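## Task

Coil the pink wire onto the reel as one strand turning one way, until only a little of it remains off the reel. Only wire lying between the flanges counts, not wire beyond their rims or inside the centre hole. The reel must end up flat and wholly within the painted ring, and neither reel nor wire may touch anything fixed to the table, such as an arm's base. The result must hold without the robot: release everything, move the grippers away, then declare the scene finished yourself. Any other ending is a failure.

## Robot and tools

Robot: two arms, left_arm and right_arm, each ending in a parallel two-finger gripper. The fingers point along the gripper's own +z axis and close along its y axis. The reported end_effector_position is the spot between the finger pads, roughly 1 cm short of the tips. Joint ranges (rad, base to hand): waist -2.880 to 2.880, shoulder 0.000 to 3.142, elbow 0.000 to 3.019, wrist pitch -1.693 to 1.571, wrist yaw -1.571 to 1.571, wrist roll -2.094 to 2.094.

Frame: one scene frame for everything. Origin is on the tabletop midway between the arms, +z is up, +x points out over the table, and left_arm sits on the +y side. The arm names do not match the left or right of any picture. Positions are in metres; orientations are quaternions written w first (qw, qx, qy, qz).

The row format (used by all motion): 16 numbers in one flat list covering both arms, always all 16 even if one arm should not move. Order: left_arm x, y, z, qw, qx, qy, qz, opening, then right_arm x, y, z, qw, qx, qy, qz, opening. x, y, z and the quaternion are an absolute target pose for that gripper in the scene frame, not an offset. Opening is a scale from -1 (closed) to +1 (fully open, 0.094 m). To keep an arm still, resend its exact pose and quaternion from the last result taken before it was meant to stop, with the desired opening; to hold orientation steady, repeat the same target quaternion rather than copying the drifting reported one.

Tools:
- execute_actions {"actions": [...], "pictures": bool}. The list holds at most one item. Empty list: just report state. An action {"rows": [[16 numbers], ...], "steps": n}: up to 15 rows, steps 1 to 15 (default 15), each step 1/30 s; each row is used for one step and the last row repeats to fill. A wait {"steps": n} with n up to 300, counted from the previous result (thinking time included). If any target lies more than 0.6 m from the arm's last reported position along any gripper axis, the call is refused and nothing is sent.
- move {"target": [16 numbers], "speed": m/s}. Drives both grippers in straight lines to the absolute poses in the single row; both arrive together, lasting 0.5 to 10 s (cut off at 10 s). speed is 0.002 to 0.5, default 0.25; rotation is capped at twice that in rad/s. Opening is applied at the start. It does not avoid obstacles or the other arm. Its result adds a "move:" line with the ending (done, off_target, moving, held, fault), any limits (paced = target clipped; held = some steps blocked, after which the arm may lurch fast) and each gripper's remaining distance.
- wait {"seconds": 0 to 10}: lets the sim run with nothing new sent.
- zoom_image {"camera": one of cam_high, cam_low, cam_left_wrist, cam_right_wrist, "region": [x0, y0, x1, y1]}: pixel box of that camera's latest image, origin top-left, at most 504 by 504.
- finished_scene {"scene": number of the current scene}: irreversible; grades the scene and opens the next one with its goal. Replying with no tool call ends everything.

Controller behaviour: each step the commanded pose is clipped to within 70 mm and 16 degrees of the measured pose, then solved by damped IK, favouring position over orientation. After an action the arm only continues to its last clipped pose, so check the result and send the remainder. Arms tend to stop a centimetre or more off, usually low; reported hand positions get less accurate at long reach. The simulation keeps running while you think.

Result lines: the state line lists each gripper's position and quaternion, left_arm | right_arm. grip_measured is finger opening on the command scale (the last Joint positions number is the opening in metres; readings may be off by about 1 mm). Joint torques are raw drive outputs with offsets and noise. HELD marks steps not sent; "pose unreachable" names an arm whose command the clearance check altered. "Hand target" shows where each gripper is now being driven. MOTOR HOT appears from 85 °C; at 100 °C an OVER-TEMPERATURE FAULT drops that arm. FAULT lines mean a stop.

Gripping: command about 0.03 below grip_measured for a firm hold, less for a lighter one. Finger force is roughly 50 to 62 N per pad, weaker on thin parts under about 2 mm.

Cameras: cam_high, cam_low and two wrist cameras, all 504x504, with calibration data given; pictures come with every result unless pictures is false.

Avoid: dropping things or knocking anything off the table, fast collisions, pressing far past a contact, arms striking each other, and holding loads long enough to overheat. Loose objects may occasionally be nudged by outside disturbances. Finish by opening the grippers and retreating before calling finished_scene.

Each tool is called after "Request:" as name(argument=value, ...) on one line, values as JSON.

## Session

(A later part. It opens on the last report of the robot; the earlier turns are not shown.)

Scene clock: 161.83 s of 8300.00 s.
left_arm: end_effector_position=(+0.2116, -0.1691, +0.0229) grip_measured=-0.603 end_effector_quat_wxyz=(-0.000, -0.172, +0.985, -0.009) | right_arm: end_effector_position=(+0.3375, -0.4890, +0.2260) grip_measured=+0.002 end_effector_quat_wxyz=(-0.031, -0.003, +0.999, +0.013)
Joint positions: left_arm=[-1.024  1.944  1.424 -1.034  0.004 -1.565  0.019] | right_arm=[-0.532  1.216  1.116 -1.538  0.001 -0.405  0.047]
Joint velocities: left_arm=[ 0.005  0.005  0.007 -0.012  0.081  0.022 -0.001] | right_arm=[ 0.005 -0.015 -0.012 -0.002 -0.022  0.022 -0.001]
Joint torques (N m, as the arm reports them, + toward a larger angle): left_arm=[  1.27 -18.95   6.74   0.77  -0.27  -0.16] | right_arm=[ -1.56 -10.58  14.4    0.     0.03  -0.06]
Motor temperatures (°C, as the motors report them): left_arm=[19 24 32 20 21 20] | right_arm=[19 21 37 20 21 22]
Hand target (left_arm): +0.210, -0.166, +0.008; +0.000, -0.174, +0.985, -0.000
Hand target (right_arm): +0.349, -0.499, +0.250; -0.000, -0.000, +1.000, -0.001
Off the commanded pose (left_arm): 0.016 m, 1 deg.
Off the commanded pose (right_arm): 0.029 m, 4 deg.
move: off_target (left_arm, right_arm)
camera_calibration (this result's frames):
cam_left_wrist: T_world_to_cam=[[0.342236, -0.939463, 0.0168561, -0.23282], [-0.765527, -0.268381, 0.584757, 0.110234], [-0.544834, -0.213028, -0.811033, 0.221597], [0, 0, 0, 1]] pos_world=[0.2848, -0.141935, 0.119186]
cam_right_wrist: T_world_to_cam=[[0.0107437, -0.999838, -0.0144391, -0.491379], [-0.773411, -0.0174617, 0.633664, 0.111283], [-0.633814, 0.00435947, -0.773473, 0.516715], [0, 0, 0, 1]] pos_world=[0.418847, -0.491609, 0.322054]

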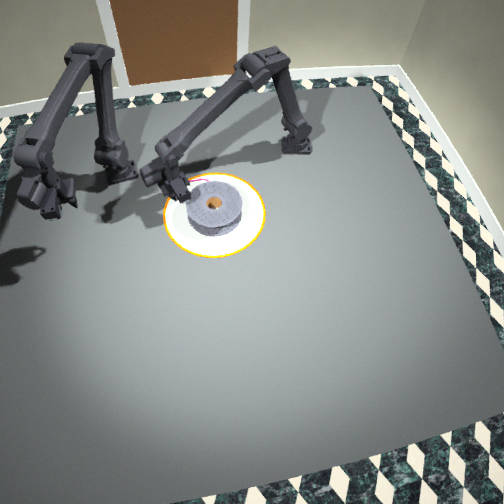

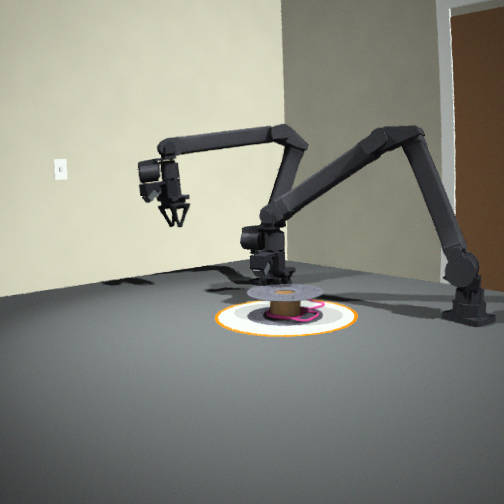

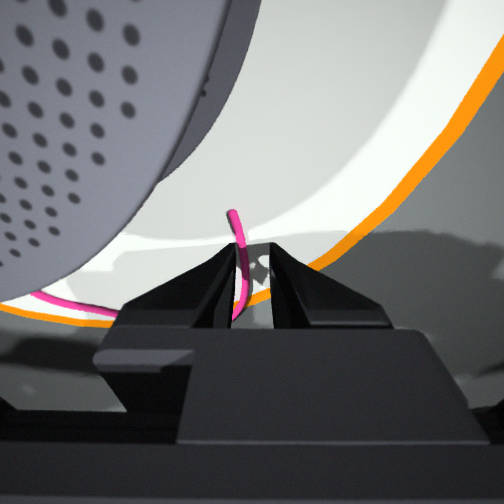

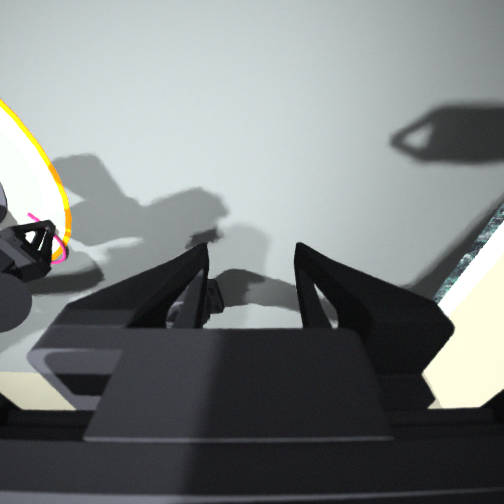

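Request:
move(target=[0.21,-0.16,0.004,0,-0.174,0.985,0,-0.6,0.35,-0.5,0.25,0,0,1,0,0], speed=0.05)

Request:
move(target=[0.21,-0.16,0.004,0,-0.174,0.985,0,-0.97,0.35,-0.5,0.25,0,0,1,0,0])

Request:
move(target=[0.195,-0.125,0.10,0,-0.13,0.991,0,-0.97,0.35,-0.5,0.25,0,0,1,0,0], speed=0.1)

Request:
move(target=[0.18,-0.035,0.14,0,-0.087,0.996,0,-0.97,0.35,-0.5,0.25,0,0,1,0,0], speed=0.1)

Scene clock: 165.83 s of 8300.00 s.
left_arm: end_effector_position=(+0.2115, -0.1687, +0.0221) grip_measured=-0.603 end_effector_quat_wxyz=(+0.000, -0.172, +0.985, -0.012) | right_arm: end_effector_position=(+0.3375, -0.4890, +0.2260) grip_measured=+0.002 end_effector_quat_wxyz=(-0.031, -0.003, +0.999, +0.013)
Joint positions: left_arm=[-1.024  1.94   1.416 -1.022  0.004 -1.565  0.019] | right_arm=[-0.532  1.216  1.116 -1.538  0.001 -0.405  0.047]
Joint velocities: left_arm=[-0.015  0.005 -0.012 -0.022 -0.081 -0.037  0.   ] | right_arm=[ 0.005 -0.005 -0.007 -0.012 -0.037 -0.022 -0.   ]
Joint torques (N m, as the arm reports them, + toward a larger angle): left_arm=[  1.56 -19.24   5.5    0.85  -0.28  -0.13] | right_arm=[ -1.55 -10.57  14.39   0.     0.04  -0.06]
Motor temperatures (°C, as the motors report them): left_arm=[19 24 31 20 21 20] | right_arm=[19 21 38 20 21 22]
Hand target (left_arm): +0.210, -0.160, +0.004; +0.000, -0.174, +0.985, +0.000
Hand target (right_arm): +0.349, -0.499, +0.250; -0.000, -0.000, +1.000, -0.001
Off the commanded pose (left_arm): 0.020 m, 1 deg.
Off the commanded pose (right_arm): 0.029 m, 4 deg.
After step 90, 0.10 s passed at rest.
move: off_target (left_arm, right_arm)
camera_calibration (this result's frames):
cam_left_wrist: T_world_to_cam=[[0.342184, -0.939324, 0.0241026, -0.232517], [-0.766989, -0.264403, 0.584653, 0.111703], [-0.542805, -0.218545, -0.810926, 0.219558], [0, 0, 0, 1]] pos_world=[0.284416, -0.14089, 0.118342]
cam_right_wrist: T_world_to_cam=[[0.0107437, -0.999838, -0.0144391, -0.491379], [-0.773411, -0.0174617, 0.633664, 0.111283], [-0.633814, 0.00435947, -0.773473, 0.516715], [0, 0, 0, 1]] pos_world=[0.418847, -0.491609, 0.322054]

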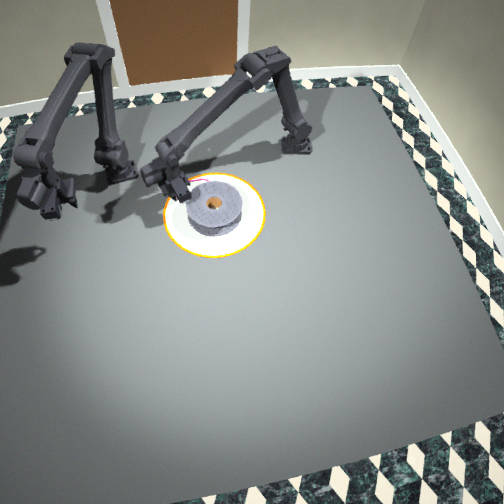

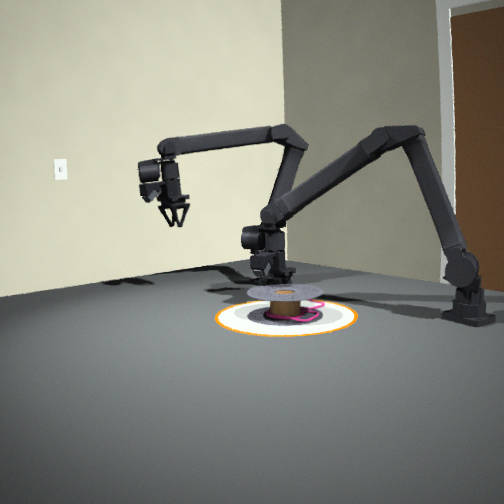

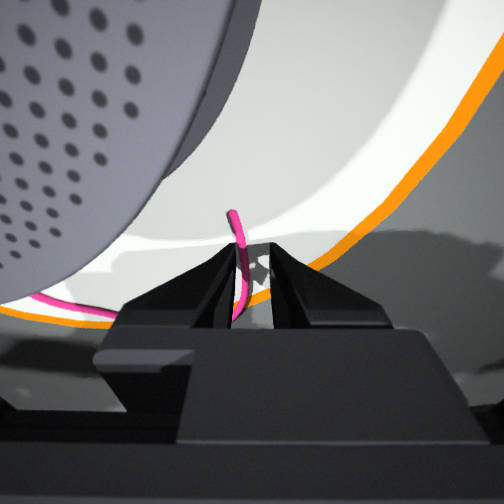

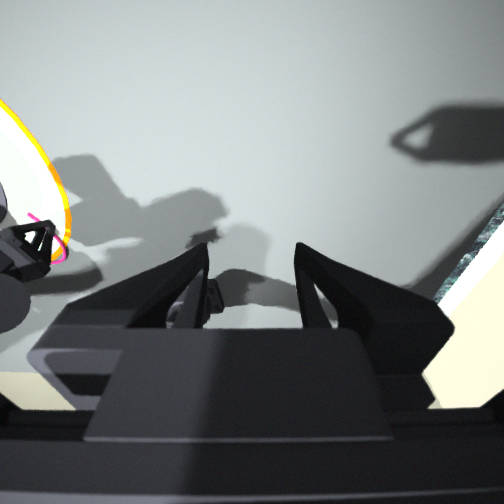

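Scene clock: 166.53 s of 8300.00 s.
left_arm: end_effector_position=(+0.2115, -0.1687, +0.0221) grip_measured=-0.951 end_effector_quat_wxyz=(+0.000, -0.172, +0.985, -0.013) | right_arm: end_effector_position=(+0.3375, -0.4890, +0.2260) grip_measured=+0.002 end_effector_quat_wxyz=(-0.031, -0.003, +0.999, +0.013)
Joint positions: left_arm=[-1.024  1.939  1.414 -1.02   0.004 -1.565  0.002] | right_arm=[-0.532  1.216  1.116 -1.538  0.001 -0.405  0.047]
Joint velocities: left_arm=[-0.005 -0.024  0.007 -0.012 -0.007  0.022  0.001] | right_arm=[-0.005 -0.005 -0.012 -0.002  0.022  0.022 -0.   ]
Joint torques (N m, as the arm reports them, + toward a larger angle): left_arm=[  1.5  -19.2    5.63   0.77  -0.29  -0.13] | right_arm=[ -1.54 -10.56  14.4    0.     0.03  -0.06]
Motor temperatures (°C, as the motors report them): left_arm=[19 24 31 20 21 20] | right_arm=[19 21 38 20 21 22]
Hand target (left_arm): +0.210, -0.160, +0.004; +0.000, -0.174, +0.985, +0.000
Hand target (right_arm): +0.349, -0.499, +0.250; -0.000, -0.000, +1.000, -0.001
Off the commanded pose (left_arm): 0.020 m, 2 deg.
Off the commanded pose (right_arm): 0.029 m, 4 deg.
move: off_target (left_arm, right_arm)
camera_calibration (this result's frames):
cam_left_wrist: T_world_to_cam=[[0.342175, -0.939297, 0.0252466, -0.232494], [-0.76722, -0.263775, 0.584634, 0.111838], [-0.542485, -0.219416, -0.810905, 0.219371], [0, 0, 0, 1]] pos_world=[0.284364, -0.140747, 0.118374]
cam_right_wrist: T_world_to_cam=[[0.0107437, -0.999838, -0.0144391, -0.491379], [-0.773411, -0.0174617, 0.633664, 0.111283], [-0.633814, 0.00435947, -0.773473, 0.516715], [0, 0, 0, 1]] pos_world=[0.418847, -0.491609, 0.322054]

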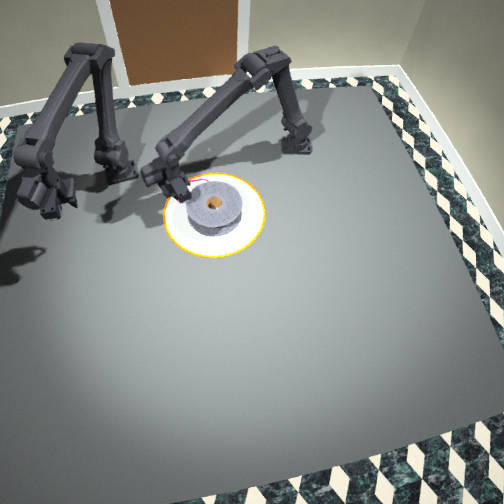

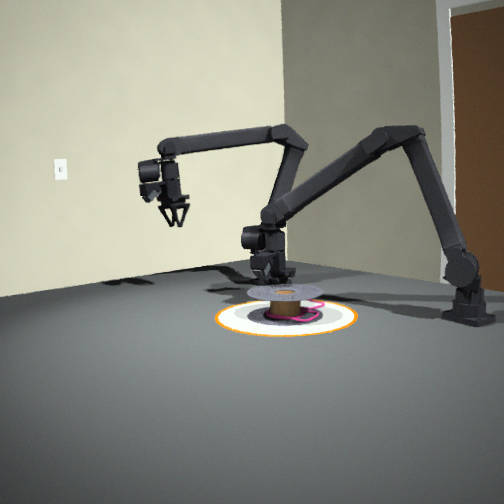

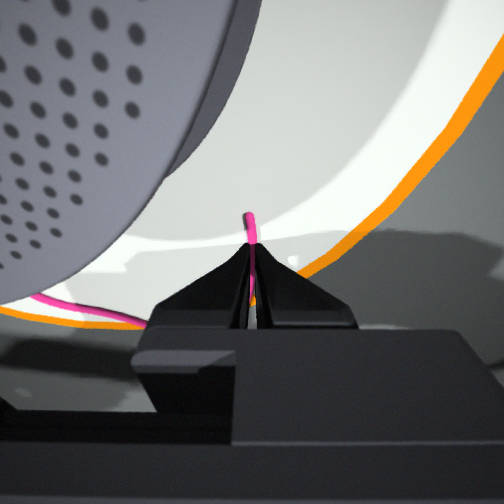

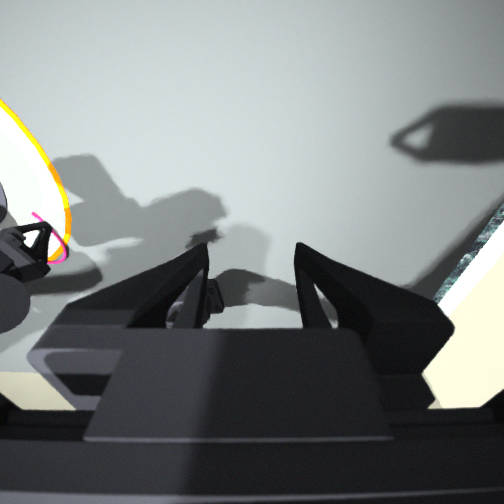

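Scene clock: 167.83 s of 8300.00 s.
left_arm: end_effector_position=(+0.1980, -0.1320, +0.1018) grip_measured=-0.951 end_effector_quat_wxyz=(+0.001, -0.139, +0.990, -0.012) | right_arm: end_effector_position=(+0.3375, -0.4890, +0.2260) grip_measured=+0.002 end_effector_quat_wxyz=(-0.031, -0.003, +0.999, +0.013)
Joint positions: left_arm=[-1.024  1.758  1.376 -1.165  0.004 -1.498  0.002] | right_arm=[-0.532  1.216  1.116 -1.538  0.001 -0.405  0.047]
Joint velocities: left_arm=[-0.005  0.015 -0.027 -0.027 -0.022 -0.051 -0.   ] | right_arm=[-0.005  0.005 -0.002 -0.007  0.037 -0.066 -0.   ]
Joint torques (N m, as the arm reports them, + toward a larger angle): left_arm=[  1.25 -19.13   7.22  -0.8   -0.28   0.05] | right_arm=[ -1.57 -10.55  14.41   0.     0.03  -0.06]
Motor temperatures (°C, as the motors report them): left_arm=[19 24 31 20 21 20] | right_arm=[19 21 38 20 21 22]
Hand target (left_arm): +0.195, -0.124, +0.100; +0.000, -0.130, +0.991, -0.000
Hand target (right_arm): +0.349, -0.499, +0.250; -0.000, -0.000, +1.000, -0.001
Off the commanded pose (left_arm): 0.008 m, 2 deg.
Off the commanded pose (right_arm): 0.029 m, 4 deg.
move: off_target (right_arm)
camera_calibration (this result's frames):
cam_left_wrist: T_world_to_cam=[[0.278748, -0.960076, 0.0235363, -0.185453], [-0.783716, -0.213242, 0.583367, 0.0746349], [-0.555058, -0.181058, -0.811868, 0.292386], [0, 0, 0, 1]] pos_world=[0.272478, -0.109195, 0.198204]
cam_right_wrist: T_world_to_cam=[[0.0107437, -0.999838, -0.0144391, -0.491379], [-0.773411, -0.0174617, 0.633664, 0.111283], [-0.633814, 0.00435947, -0.773473, 0.516715], [0, 0, 0, 1]] pos_world=[0.418847, -0.491609, 0.322054]

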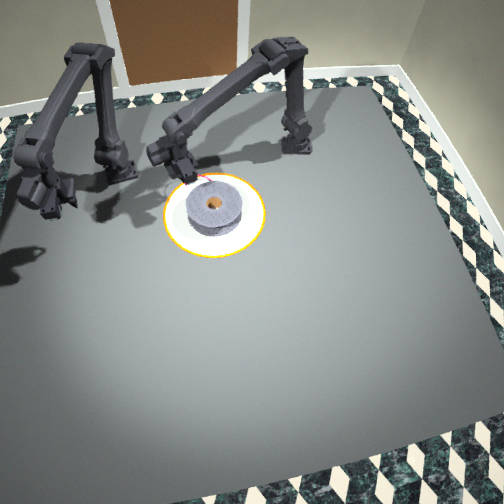

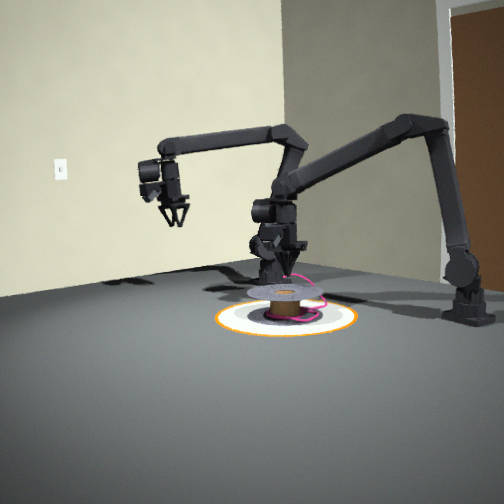

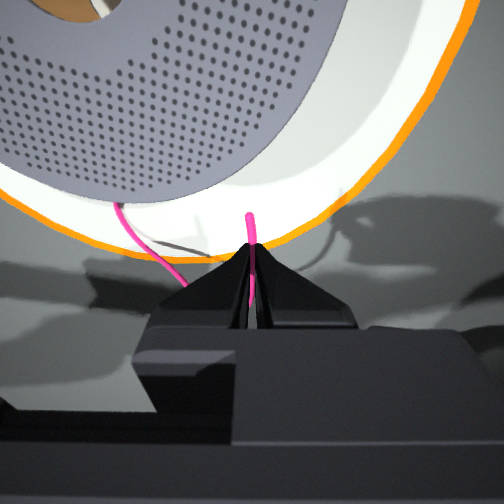

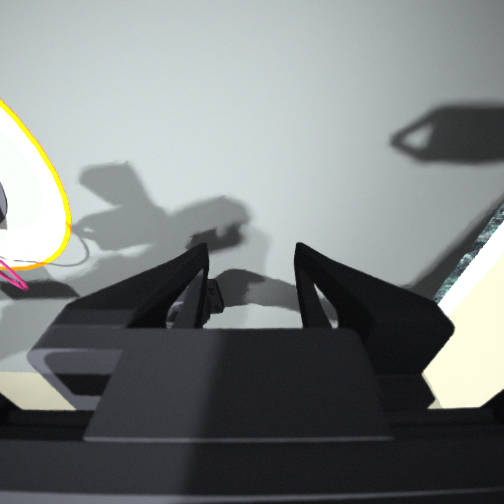

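Scene clock: 169.27 s of 8300.00 s.
left_arm: end_effector_position=(+0.1780, -0.0442, +0.1418) grip_measured=-0.951 end_effector_quat_wxyz=(+0.002, -0.090, +0.996, -0.012) | right_arm: end_effector_position=(+0.3375, -0.4890, +0.2260) grip_measured=+0.002 end_effector_quat_wxyz=(-0.031, -0.003, +0.999, +0.013)
Joint positions: left_arm=[-0.997  1.503  1.168 -1.213  0.003 -1.372  0.002] | right_arm=[-0.532  1.216  1.116 -1.538  0.001 -0.405  0.047]
Joint velocities: left_arm=[ 0.015 -0.005 -0.007 -0.007  0.022 -0.022 -0.   ] | right_arm=[ 0.015  0.005 -0.002 -0.012  0.007 -0.022 -0.   ]
Joint torques (N m, as the arm reports them, + toward a larger angle): left_arm=[  2.16 -14.42   7.37  -0.75  -0.28   0.06] | right_arm=[ -1.57 -10.56  14.4    0.01   0.04  -0.06]
Motor temperatures (°C, as the motors report them): left_arm=[19 24 31 20 21 20] | right_arm=[19 21 38 20 21 22]
Hand target (left_arm): +0.180, -0.035, +0.139; +0.000, -0.087, +0.996, +0.000
Hand target (right_arm): +0.349, -0.499, +0.250; -0.000, -0.000, +1.000, -0.001
Off the commanded pose (left_arm): 0.010 m, 1 deg.
Off the commanded pose (right_arm): 0.029 m, 4 deg.
move: off_target (right_arm)
camera_calibration (this result's frames):
cam_left_wrist: T_world_to_cam=[[0.182282, -0.982982, 0.0227934, -0.0802615], [-0.802759, -0.135396, 0.580729, 0.0615966], [-0.56776, -0.124154, -0.813778, 0.334686], [0, 0, 0, 1]] pos_world=[0.254099, -0.029003, 0.238419]
cam_right_wrist: T_world_to_cam=[[0.0107437, -0.999838, -0.0144391, -0.491379], [-0.773411, -0.0174617, 0.633664, 0.111283], [-0.633814, 0.00435947, -0.773473, 0.516715], [0, 0, 0, 1]] pos_world=[0.418847, -0.491609, 0.322054]

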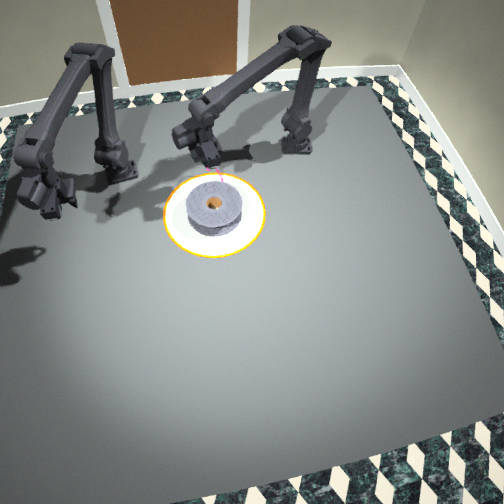

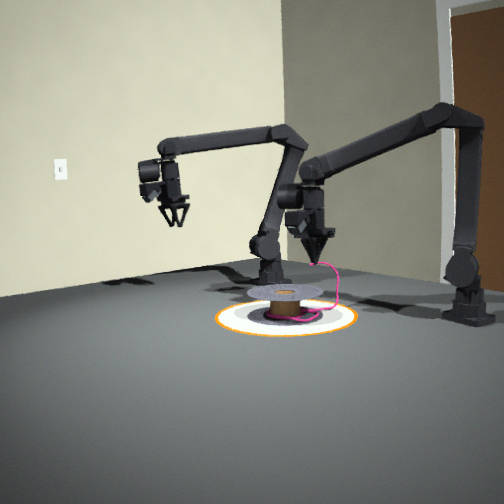

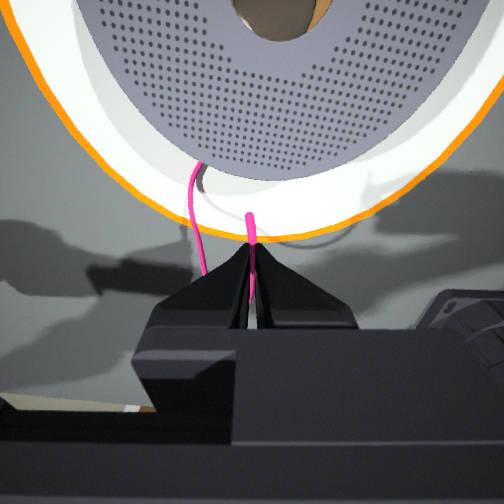

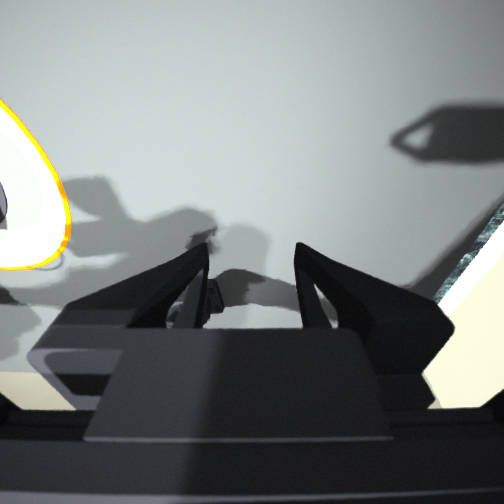

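Request:
move(target=[0.18,0.07,0.10,0,-0.04,0.999,0,-0.97,0.35,-0.5,0.25,0,0,1,0,0], speed=0.1)

Request:
move(target=[0.19,0.12,0.04,0,0,1,0,-0.97,0.35,-0.5,0.25,0,0,1,0,0], speed=0.1)

Request:
zoom_image(camera="cam_low", region=[200,230,440,350])

Scene clock: 173.33 s of 8300.00 s.
left_arm: end_effector_position=(+0.1780, +0.0677, +0.0993) grip_measured=-0.951 end_effector_quat_wxyz=(-0.003, -0.044, +0.999, +0.007) | right_arm: end_effector_position=(+0.3375, -0.4890, +0.2260) grip_measured=+0.002 end_effector_quat_wxyz=(-0.031, -0.003, +0.999, +0.013)
Joint positions: left_arm=[-0.873  1.31   0.853 -1.129 -0.    -1.156  0.002] | right_arm=[-0.532  1.216  1.116 -1.538  0.001 -0.405  0.047]
Joint velocities: left_arm=[-0.005 -0.005 -0.002  0.002 -0.022  0.037  0.   ] | right_arm=[ 0.005 -0.005 -0.007 -0.002  0.037  0.037 -0.   ]
Joint torques (N m, as the arm reports them, + toward a larger angle): left_arm=[  2.21 -10.42   7.06   0.71  -0.25   0.05] | right_arm=[ -1.56 -10.56  14.42   0.     0.04  -0.06]
Motor temperatures (°C, as the motors report them): left_arm=[19 24 31 20 21 20] | right_arm=[19 21 38 20 21 22]
Hand target (left_arm): +0.182, +0.069, +0.099; +0.002, -0.040, +0.999, +0.000
Hand target (right_arm): +0.349, -0.499, +0.250; -0.000, -0.000, +1.000, -0.001
Off the commanded pose (left_arm): 0.003 m, 1 deg.
Off the commanded pose (right_arm): 0.029 m, 4 deg.
move: off_target (right_arm)
camera_calibration (this result's frames):
cam_left_wrist: T_world_to_cam=[[0.0912876, -0.995717, -0.0146654, 0.0514727], [-0.805551, -0.0824952, 0.586755, 0.0976829], [-0.585452, -0.0417497, -0.809631, 0.311178], [0, 0, 0, 1]] pos_world=[0.256169, 0.0723022, 0.195378]
cam_right_wrist: T_world_to_cam=[[0.0107437, -0.999838, -0.0144391, -0.491379], [-0.773411, -0.0174617, 0.633664, 0.111283], [-0.633814, 0.00435947, -0.773473, 0.516715], [0, 0, 0, 1]] pos_world=[0.418847, -0.491609, 0.322054]

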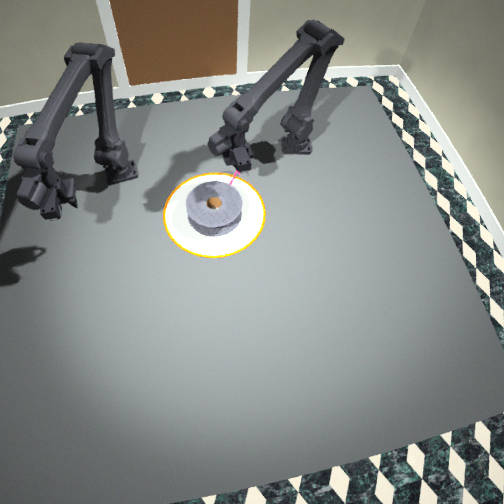

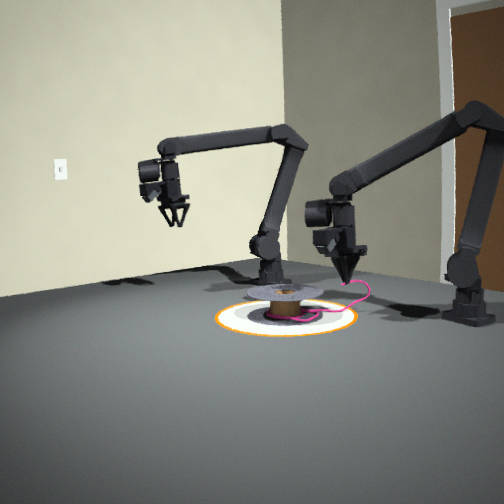

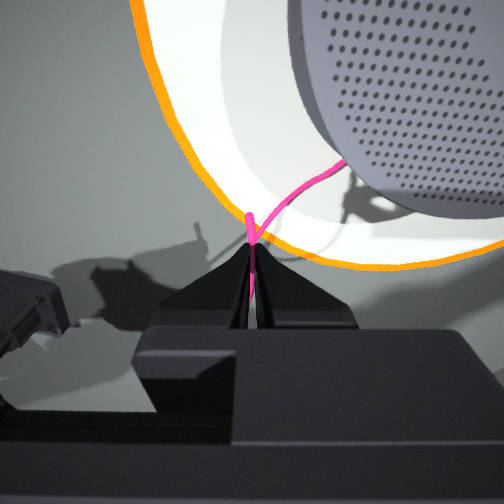

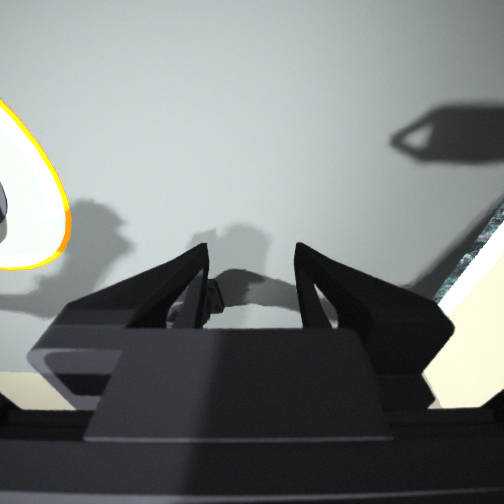

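Scene clock: 174.60 s of 8300.00 s.
left_arm: end_effector_position=(+0.1886, +0.1173, +0.0399) grip_measured=-0.951 end_effector_quat_wxyz=(-0.004, -0.004, +1.000, +0.006) | right_arm: end_effector_position=(+0.3375, -0.4890, +0.2260) grip_measured=+0.002 end_effector_quat_wxyz=(-0.031, -0.003, +0.999, +0.013)
Joint positions: left_arm=[-0.759  1.309  0.669 -0.945 -0.    -0.962  0.002] | right_arm=[-0.532  1.216  1.116 -1.538  0.001 -0.405  0.047]
Joint velocities: left_arm=[-0.005  0.005  0.007  0.007  0.037  0.022 -0.   ] | right_arm=[ 0.005 -0.005 -0.007 -0.002  0.022 -0.007  0.001]
Joint torques (N m, as the arm reports them, + toward a larger angle): left_arm=[ 2.27 -9.11  6.22  0.71 -0.2   0.06] | right_arm=[ -1.57 -10.59  14.4    0.     0.04  -0.06]
Motor temperatures (°C, as the motors report them): left_arm=[19 24 30 20 21 20] | right_arm=[19 21 38 20 21 22]
Hand target (left_arm): +0.192, +0.119, +0.039; +0.001, -0.000, +1.000, +0.000
Hand target (right_arm): +0.349, -0.499, +0.250; -0.000, -0.000, +1.000, -0.001
Off the commanded pose (left_arm): 0.003 m, 1 deg.
Off the commanded pose (right_arm): 0.029 m, 4 deg.
move: off_target (right_arm)
camera_calibration (this result's frames):
cam_left_wrist: T_world_to_cam=[[0.0113086, -0.999861, -0.0122615, 0.114488], [-0.808427, -0.0163588, 0.588369, 0.137927], [-0.588488, 0.00325884, -0.808499, 0.266667], [0, 0, 0, 1]] pos_world=[0.26714, 0.115859, 0.135851]
cam_right_wrist: T_world_to_cam=[[0.0107437, -0.999838, -0.0144391, -0.491379], [-0.773411, -0.0174617, 0.633664, 0.111283], [-0.633814, 0.00435947, -0.773473, 0.516715], [0, 0, 0, 1]] pos_world=[0.418847, -0.491609, 0.322054]

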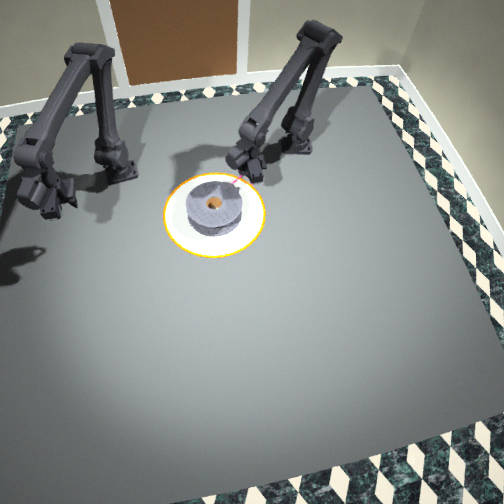

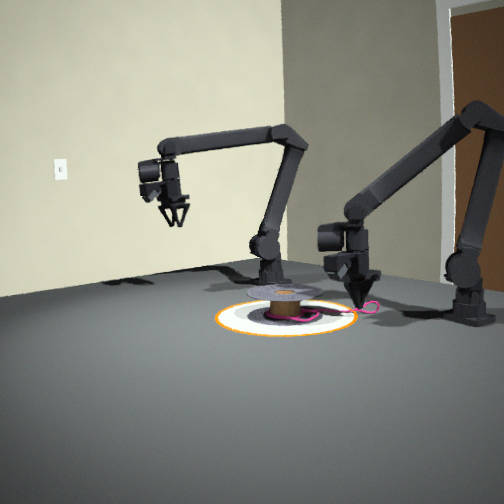

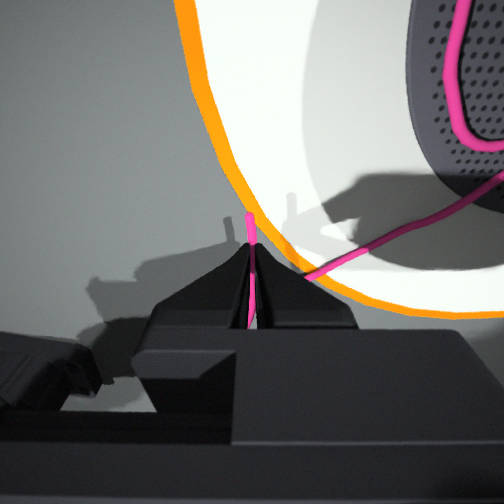

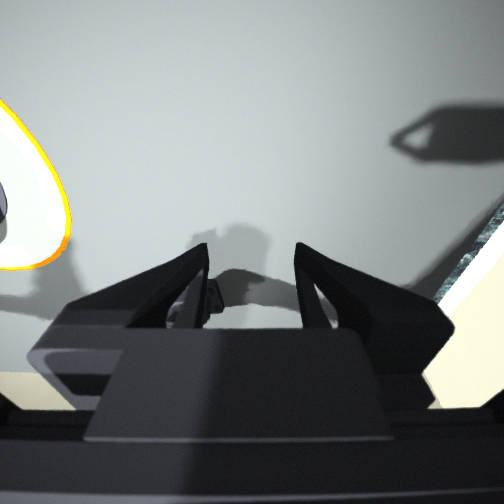

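Region (200, 230, 440, 350) of cam_low's 504x504 image, scaled by 2.100, with more detail than that image has.

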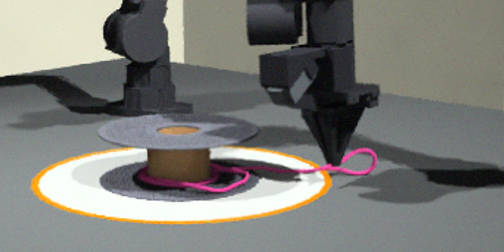

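Request:
move(target=[0.30,0.18,0.05,0,-0.26,0.966,0,-0.965,0.35,-0.5,0.25,0,0,1,0,0], speed=0.1)

Request:
zoom_image(camera="cam_low", region=[200,230,440,350])

Request:
zoom_image(camera="cam_high", region=[150,130,350,270])

Scene clock: 183.43 s of 8300.00 s.
left_arm: end_effector_position=(+0.2848, +0.1872, +0.0410) grip_measured=-0.951 end_effector_quat_wxyz=(-0.004, -0.247, +0.969, +0.006) | right_arm: end_effector_position=(+0.3375, -0.4890, +0.2260) grip_measured=+0.002 end_effector_quat_wxyz=(-0.031, -0.003, +0.999, +0.013)
Joint positions: left_arm=[-0.371  1.366  0.726 -0.945 -0.002 -1.065  0.002] | right_arm=[-0.532  1.216  1.116 -1.538  0.001 -0.405  0.047]
Joint velocities: left_arm=[-0.015  0.005 -0.007  0.007 -0.022  0.022  0.002] | right_arm=[-0.005 -0.005 -0.012 -0.007 -0.037 -0.037 -0.   ]
Joint torques (N m, as the arm reports them, + toward a larger angle): left_arm=[ 2.25 -7.8  10.88 -0.59 -0.28 -0.27] | right_arm=[ -1.57 -10.56  14.41   0.     0.03  -0.06]
Motor temperatures (°C, as the motors report them): left_arm=[19 23 30 20 21 20] | right_arm=[19 21 38 20 21 22]
Hand target (left_arm): +0.302, +0.181, +0.051; +0.004, -0.260, +0.966, +0.000
Hand target (right_arm): +0.349, -0.499, +0.250; -0.000, -0.000, +1.000, -0.001
Off the commanded pose (left_arm): 0.019 m, 2 deg.
Off the commanded pose (right_arm): 0.029 m, 4 deg.
After step 90, 2.93 s passed at rest.
move: off_target (left_arm, right_arm)
camera_calibration (this result's frames):
cam_left_wrist: T_world_to_cam=[[0.481032, -0.876589, -0.0141112, 0.0265804], [-0.706108, -0.396919, 0.586401, 0.258325], [-0.519634, -0.272114, -0.809898, 0.355905], [0, 0, 0, 1]] pos_world=[0.354559, 0.222681, 0.13714]
cam_right_wrist: T_world_to_cam=[[0.0107437, -0.999838, -0.0144391, -0.491379], [-0.773411, -0.0174617, 0.633664, 0.111283], [-0.633814, 0.00435947, -0.773473, 0.516715], [0, 0, 0, 1]] pos_world=[0.418847, -0.491609, 0.322054]

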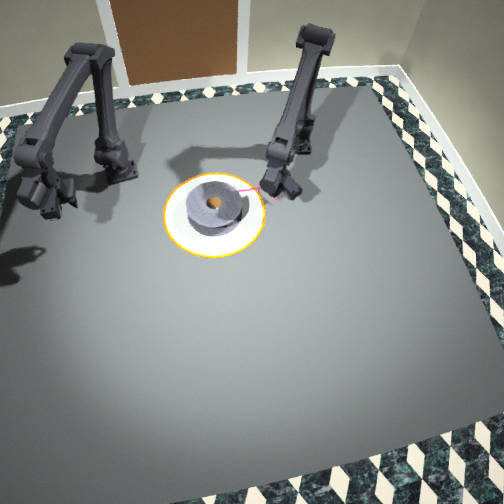

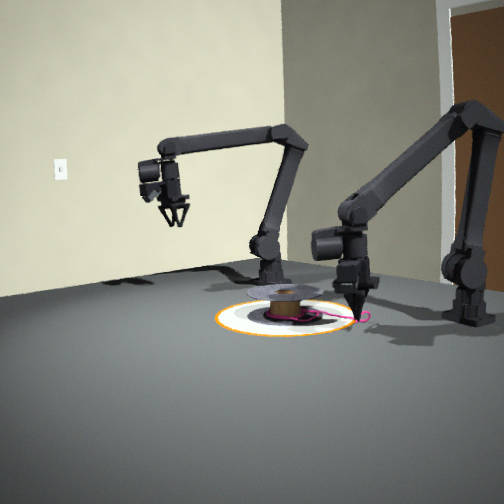

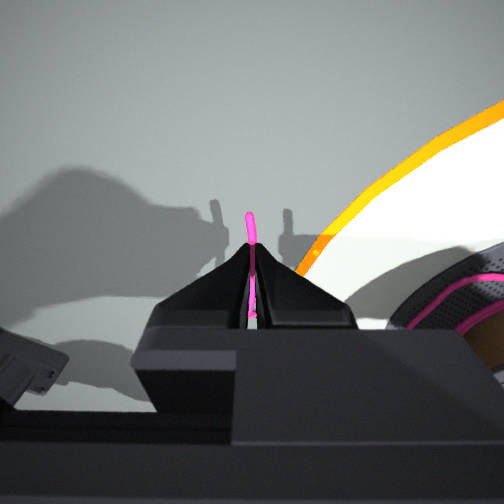

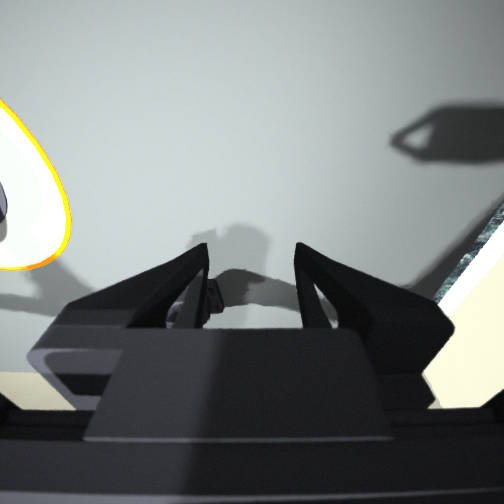

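Region (200, 230, 440, 350) of cam_low's 504x504 image, scaled by 2.100, with more detail than that image has.

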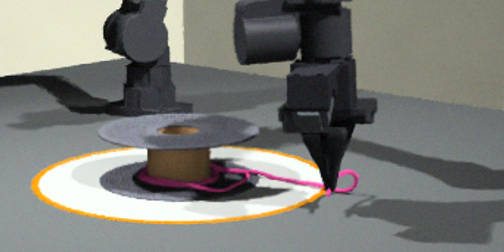

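Region (150, 130, 350, 270) of cam_high's 504x504 image, scaled by 2.520, with more detail than that image has; it fills the top 353 rows of this view, and the rest is white.

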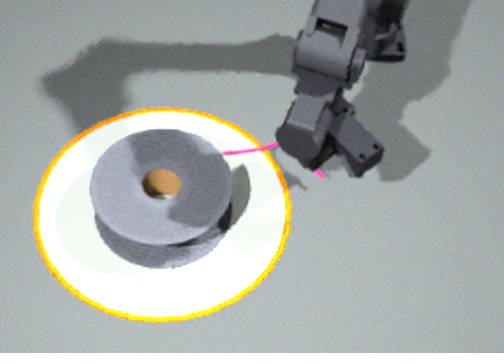

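Request:
move(target=[0.29,0.185,0.008,0,-0.26,0.966,0,-0.965,0.35,-0.5,0.25,0,0,1,0,0], speed=0.06)

Request:
move(target=[0.29,0.185,0.008,0,-0.26,0.966,0,-0.87,0.35,-0.5,0.25,0,0,1,0,0])

Request:
zoom_image(camera="cam_low", region=[200,230,440,350])

Scene clock: 187.90 s of 8300.00 s.
left_arm: end_effector_position=(+0.2922, +0.1825, +0.0166) grip_measured=-0.951 end_effector_quat_wxyz=(+0.003, -0.250, +0.968, -0.002) | right_arm: end_effector_position=(+0.3375, -0.4890, +0.2260) grip_measured=+0.002 end_effector_quat_wxyz=(-0.031, -0.003, +0.999, +0.013)
Joint positions: left_arm=[-0.371  1.426  0.704 -0.841 -0.002 -1.072  0.002] | right_arm=[-0.532  1.216  1.116 -1.538  0.001 -0.405  0.047]
Joint velocities: left_arm=[-0.015  0.015  0.012 -0.012 -0.007 -0.051 -0.   ] | right_arm=[ 0.005 -0.024 -0.017  0.007  0.007 -0.066 -0.   ]
Joint torques (N m, as the arm reports them, + toward a larger angle): left_arm=[ 1.67 -8.53  5.51  0.97 -0.07 -0.28] | right_arm=[ -1.54 -10.61  14.41   0.     0.04  -0.06]
Motor temperatures (°C, as the motors report them): left_arm=[19 23 31 20 21 20] | right_arm=[19 21 38 20 21 22]
Hand target (left_arm): +0.290, +0.185, +0.008; -0.000, -0.260, +0.966, -0.000
Hand target (right_arm): +0.349, -0.499, +0.250; -0.000, -0.000, +1.000, -0.001
Off the commanded pose (left_arm): 0.009 m, 1 deg.
Off the commanded pose (right_arm): 0.029 m, 4 deg.
After step 90, 0.63 s passed at rest.
move: off_target (right_arm)
camera_calibration (this result's frames):
cam_left_wrist: T_world_to_cam=[[0.487121, -0.873316, 0.00564546, 0.0157821], [-0.714459, -0.394778, 0.577667, 0.278227], [-0.502257, -0.285427, -0.816253, 0.336171], [0, 0, 0, 1]] pos_world=[0.359938, 0.219573, 0.113589]
cam_right_wrist: T_world_to_cam=[[0.0107437, -0.999838, -0.0144391, -0.491379], [-0.773411, -0.0174617, 0.633664, 0.111283], [-0.633814, 0.00435947, -0.773473, 0.516715], [0, 0, 0, 1]] pos_world=[0.418847, -0.491609, 0.322054]

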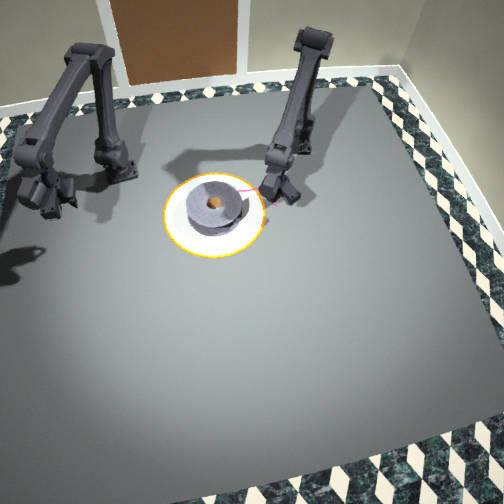

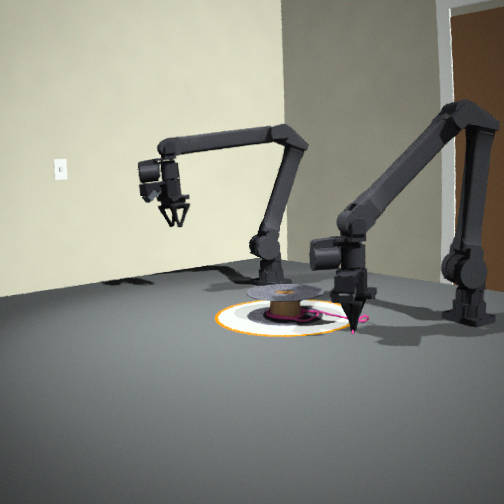

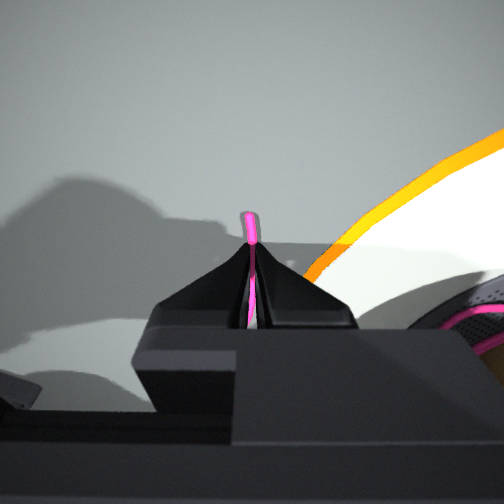

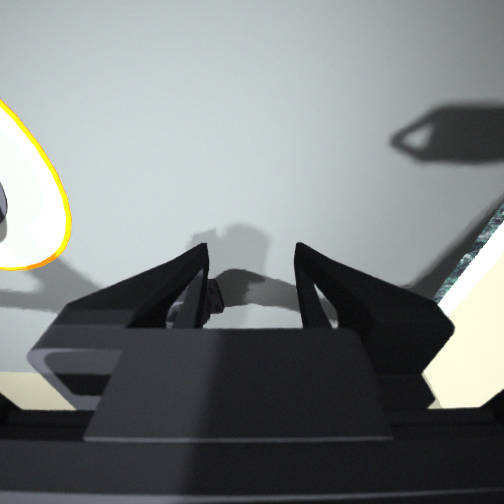

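Scene clock: 188.60 s of 8300.00 s.
left_arm: end_effector_position=(+0.2923, +0.1825, +0.0171) grip_measured=-0.873 end_effector_quat_wxyz=(+0.004, -0.251, +0.968, -0.003) | right_arm: end_effector_position=(+0.3375, -0.4890, +0.2260) grip_measured=+0.002 end_effector_quat_wxyz=(-0.031, -0.003, +0.999, +0.013)
Joint positions: left_arm=[-0.371  1.425  0.704 -0.841 -0.002 -1.073  0.006] | right_arm=[-0.532  1.216  1.116 -1.538  0.001 -0.405  0.047]
Joint velocities: left_arm=[-0.015 -0.005  0.042 -0.002  0.022  0.022 -0.001] | right_arm=[-0.005 -0.015  0.022 -0.012  0.022  0.022 -0.   ]
Joint torques (N m, as the arm reports them, + toward a larger angle): left_arm=[ 1.68 -8.38  5.45  0.99 -0.08 -0.26] | right_arm=[ -1.55 -10.57  14.4   -0.01   0.03  -0.06]
Motor temperatures (°C, as the motors report them): left_arm=[19 23 31 20 21 20] | right_arm=[19 21 38 20 21 22]
Hand target (left_arm): +0.290, +0.185, +0.008; +0.000, -0.260, +0.966, +0.000
Hand target (right_arm): +0.349, -0.499, +0.250; -0.000, -0.000, +1.000, -0.001
Off the commanded pose (left_arm): 0.010 m, 1 deg.
Off the commanded pose (right_arm): 0.029 m, 4 deg.
move: off_target (right_arm)
camera_calibration (this result's frames):
cam_left_wrist: T_world_to_cam=[[0.488116, -0.872755, 0.00647732, 0.0153331], [-0.714679, -0.395425, 0.576952, 0.278235], [-0.500976, -0.286248, -0.816752, 0.336384], [0, 0, 0, 1]] pos_world=[0.359885, 0.219692, 0.114115]
cam_right_wrist: T_world_to_cam=[[0.0107437, -0.999838, -0.0144391, -0.491379], [-0.773411, -0.0174617, 0.633664, 0.111283], [-0.633814, 0.00435947, -0.773473, 0.516715], [0, 0, 0, 1]] pos_world=[0.418847, -0.491609, 0.322054]

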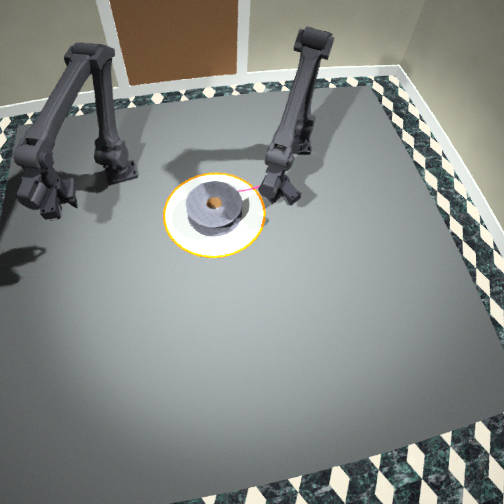

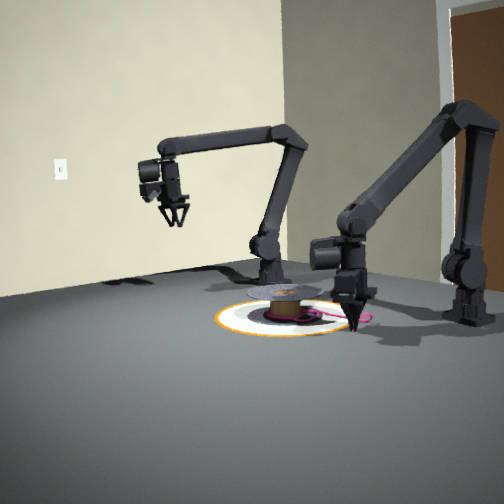

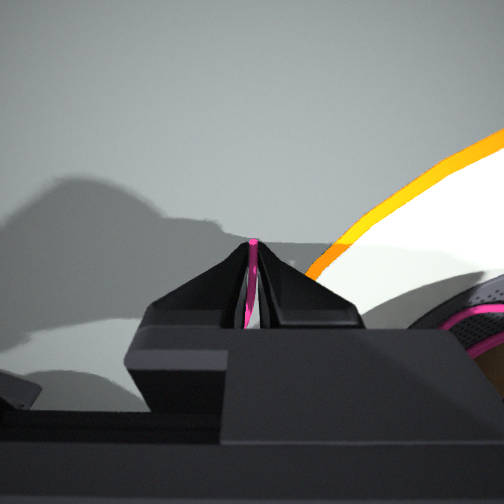

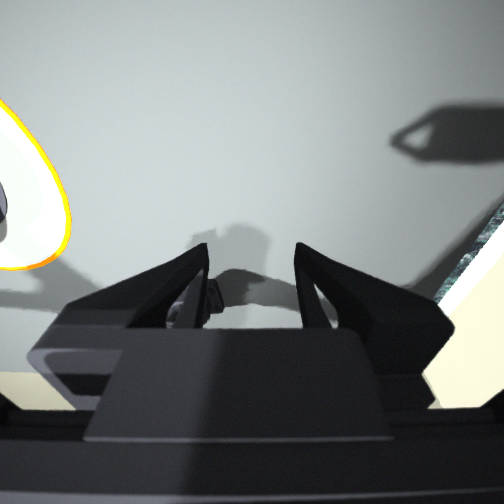

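Region (200, 230, 440, 350) of cam_low's 504x504 image, scaled by 2.100, with more detail than that image has.

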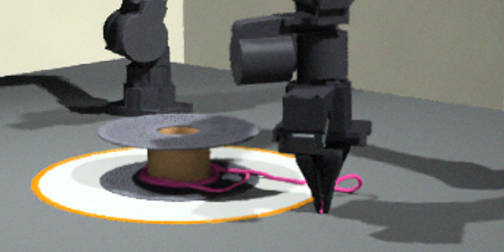

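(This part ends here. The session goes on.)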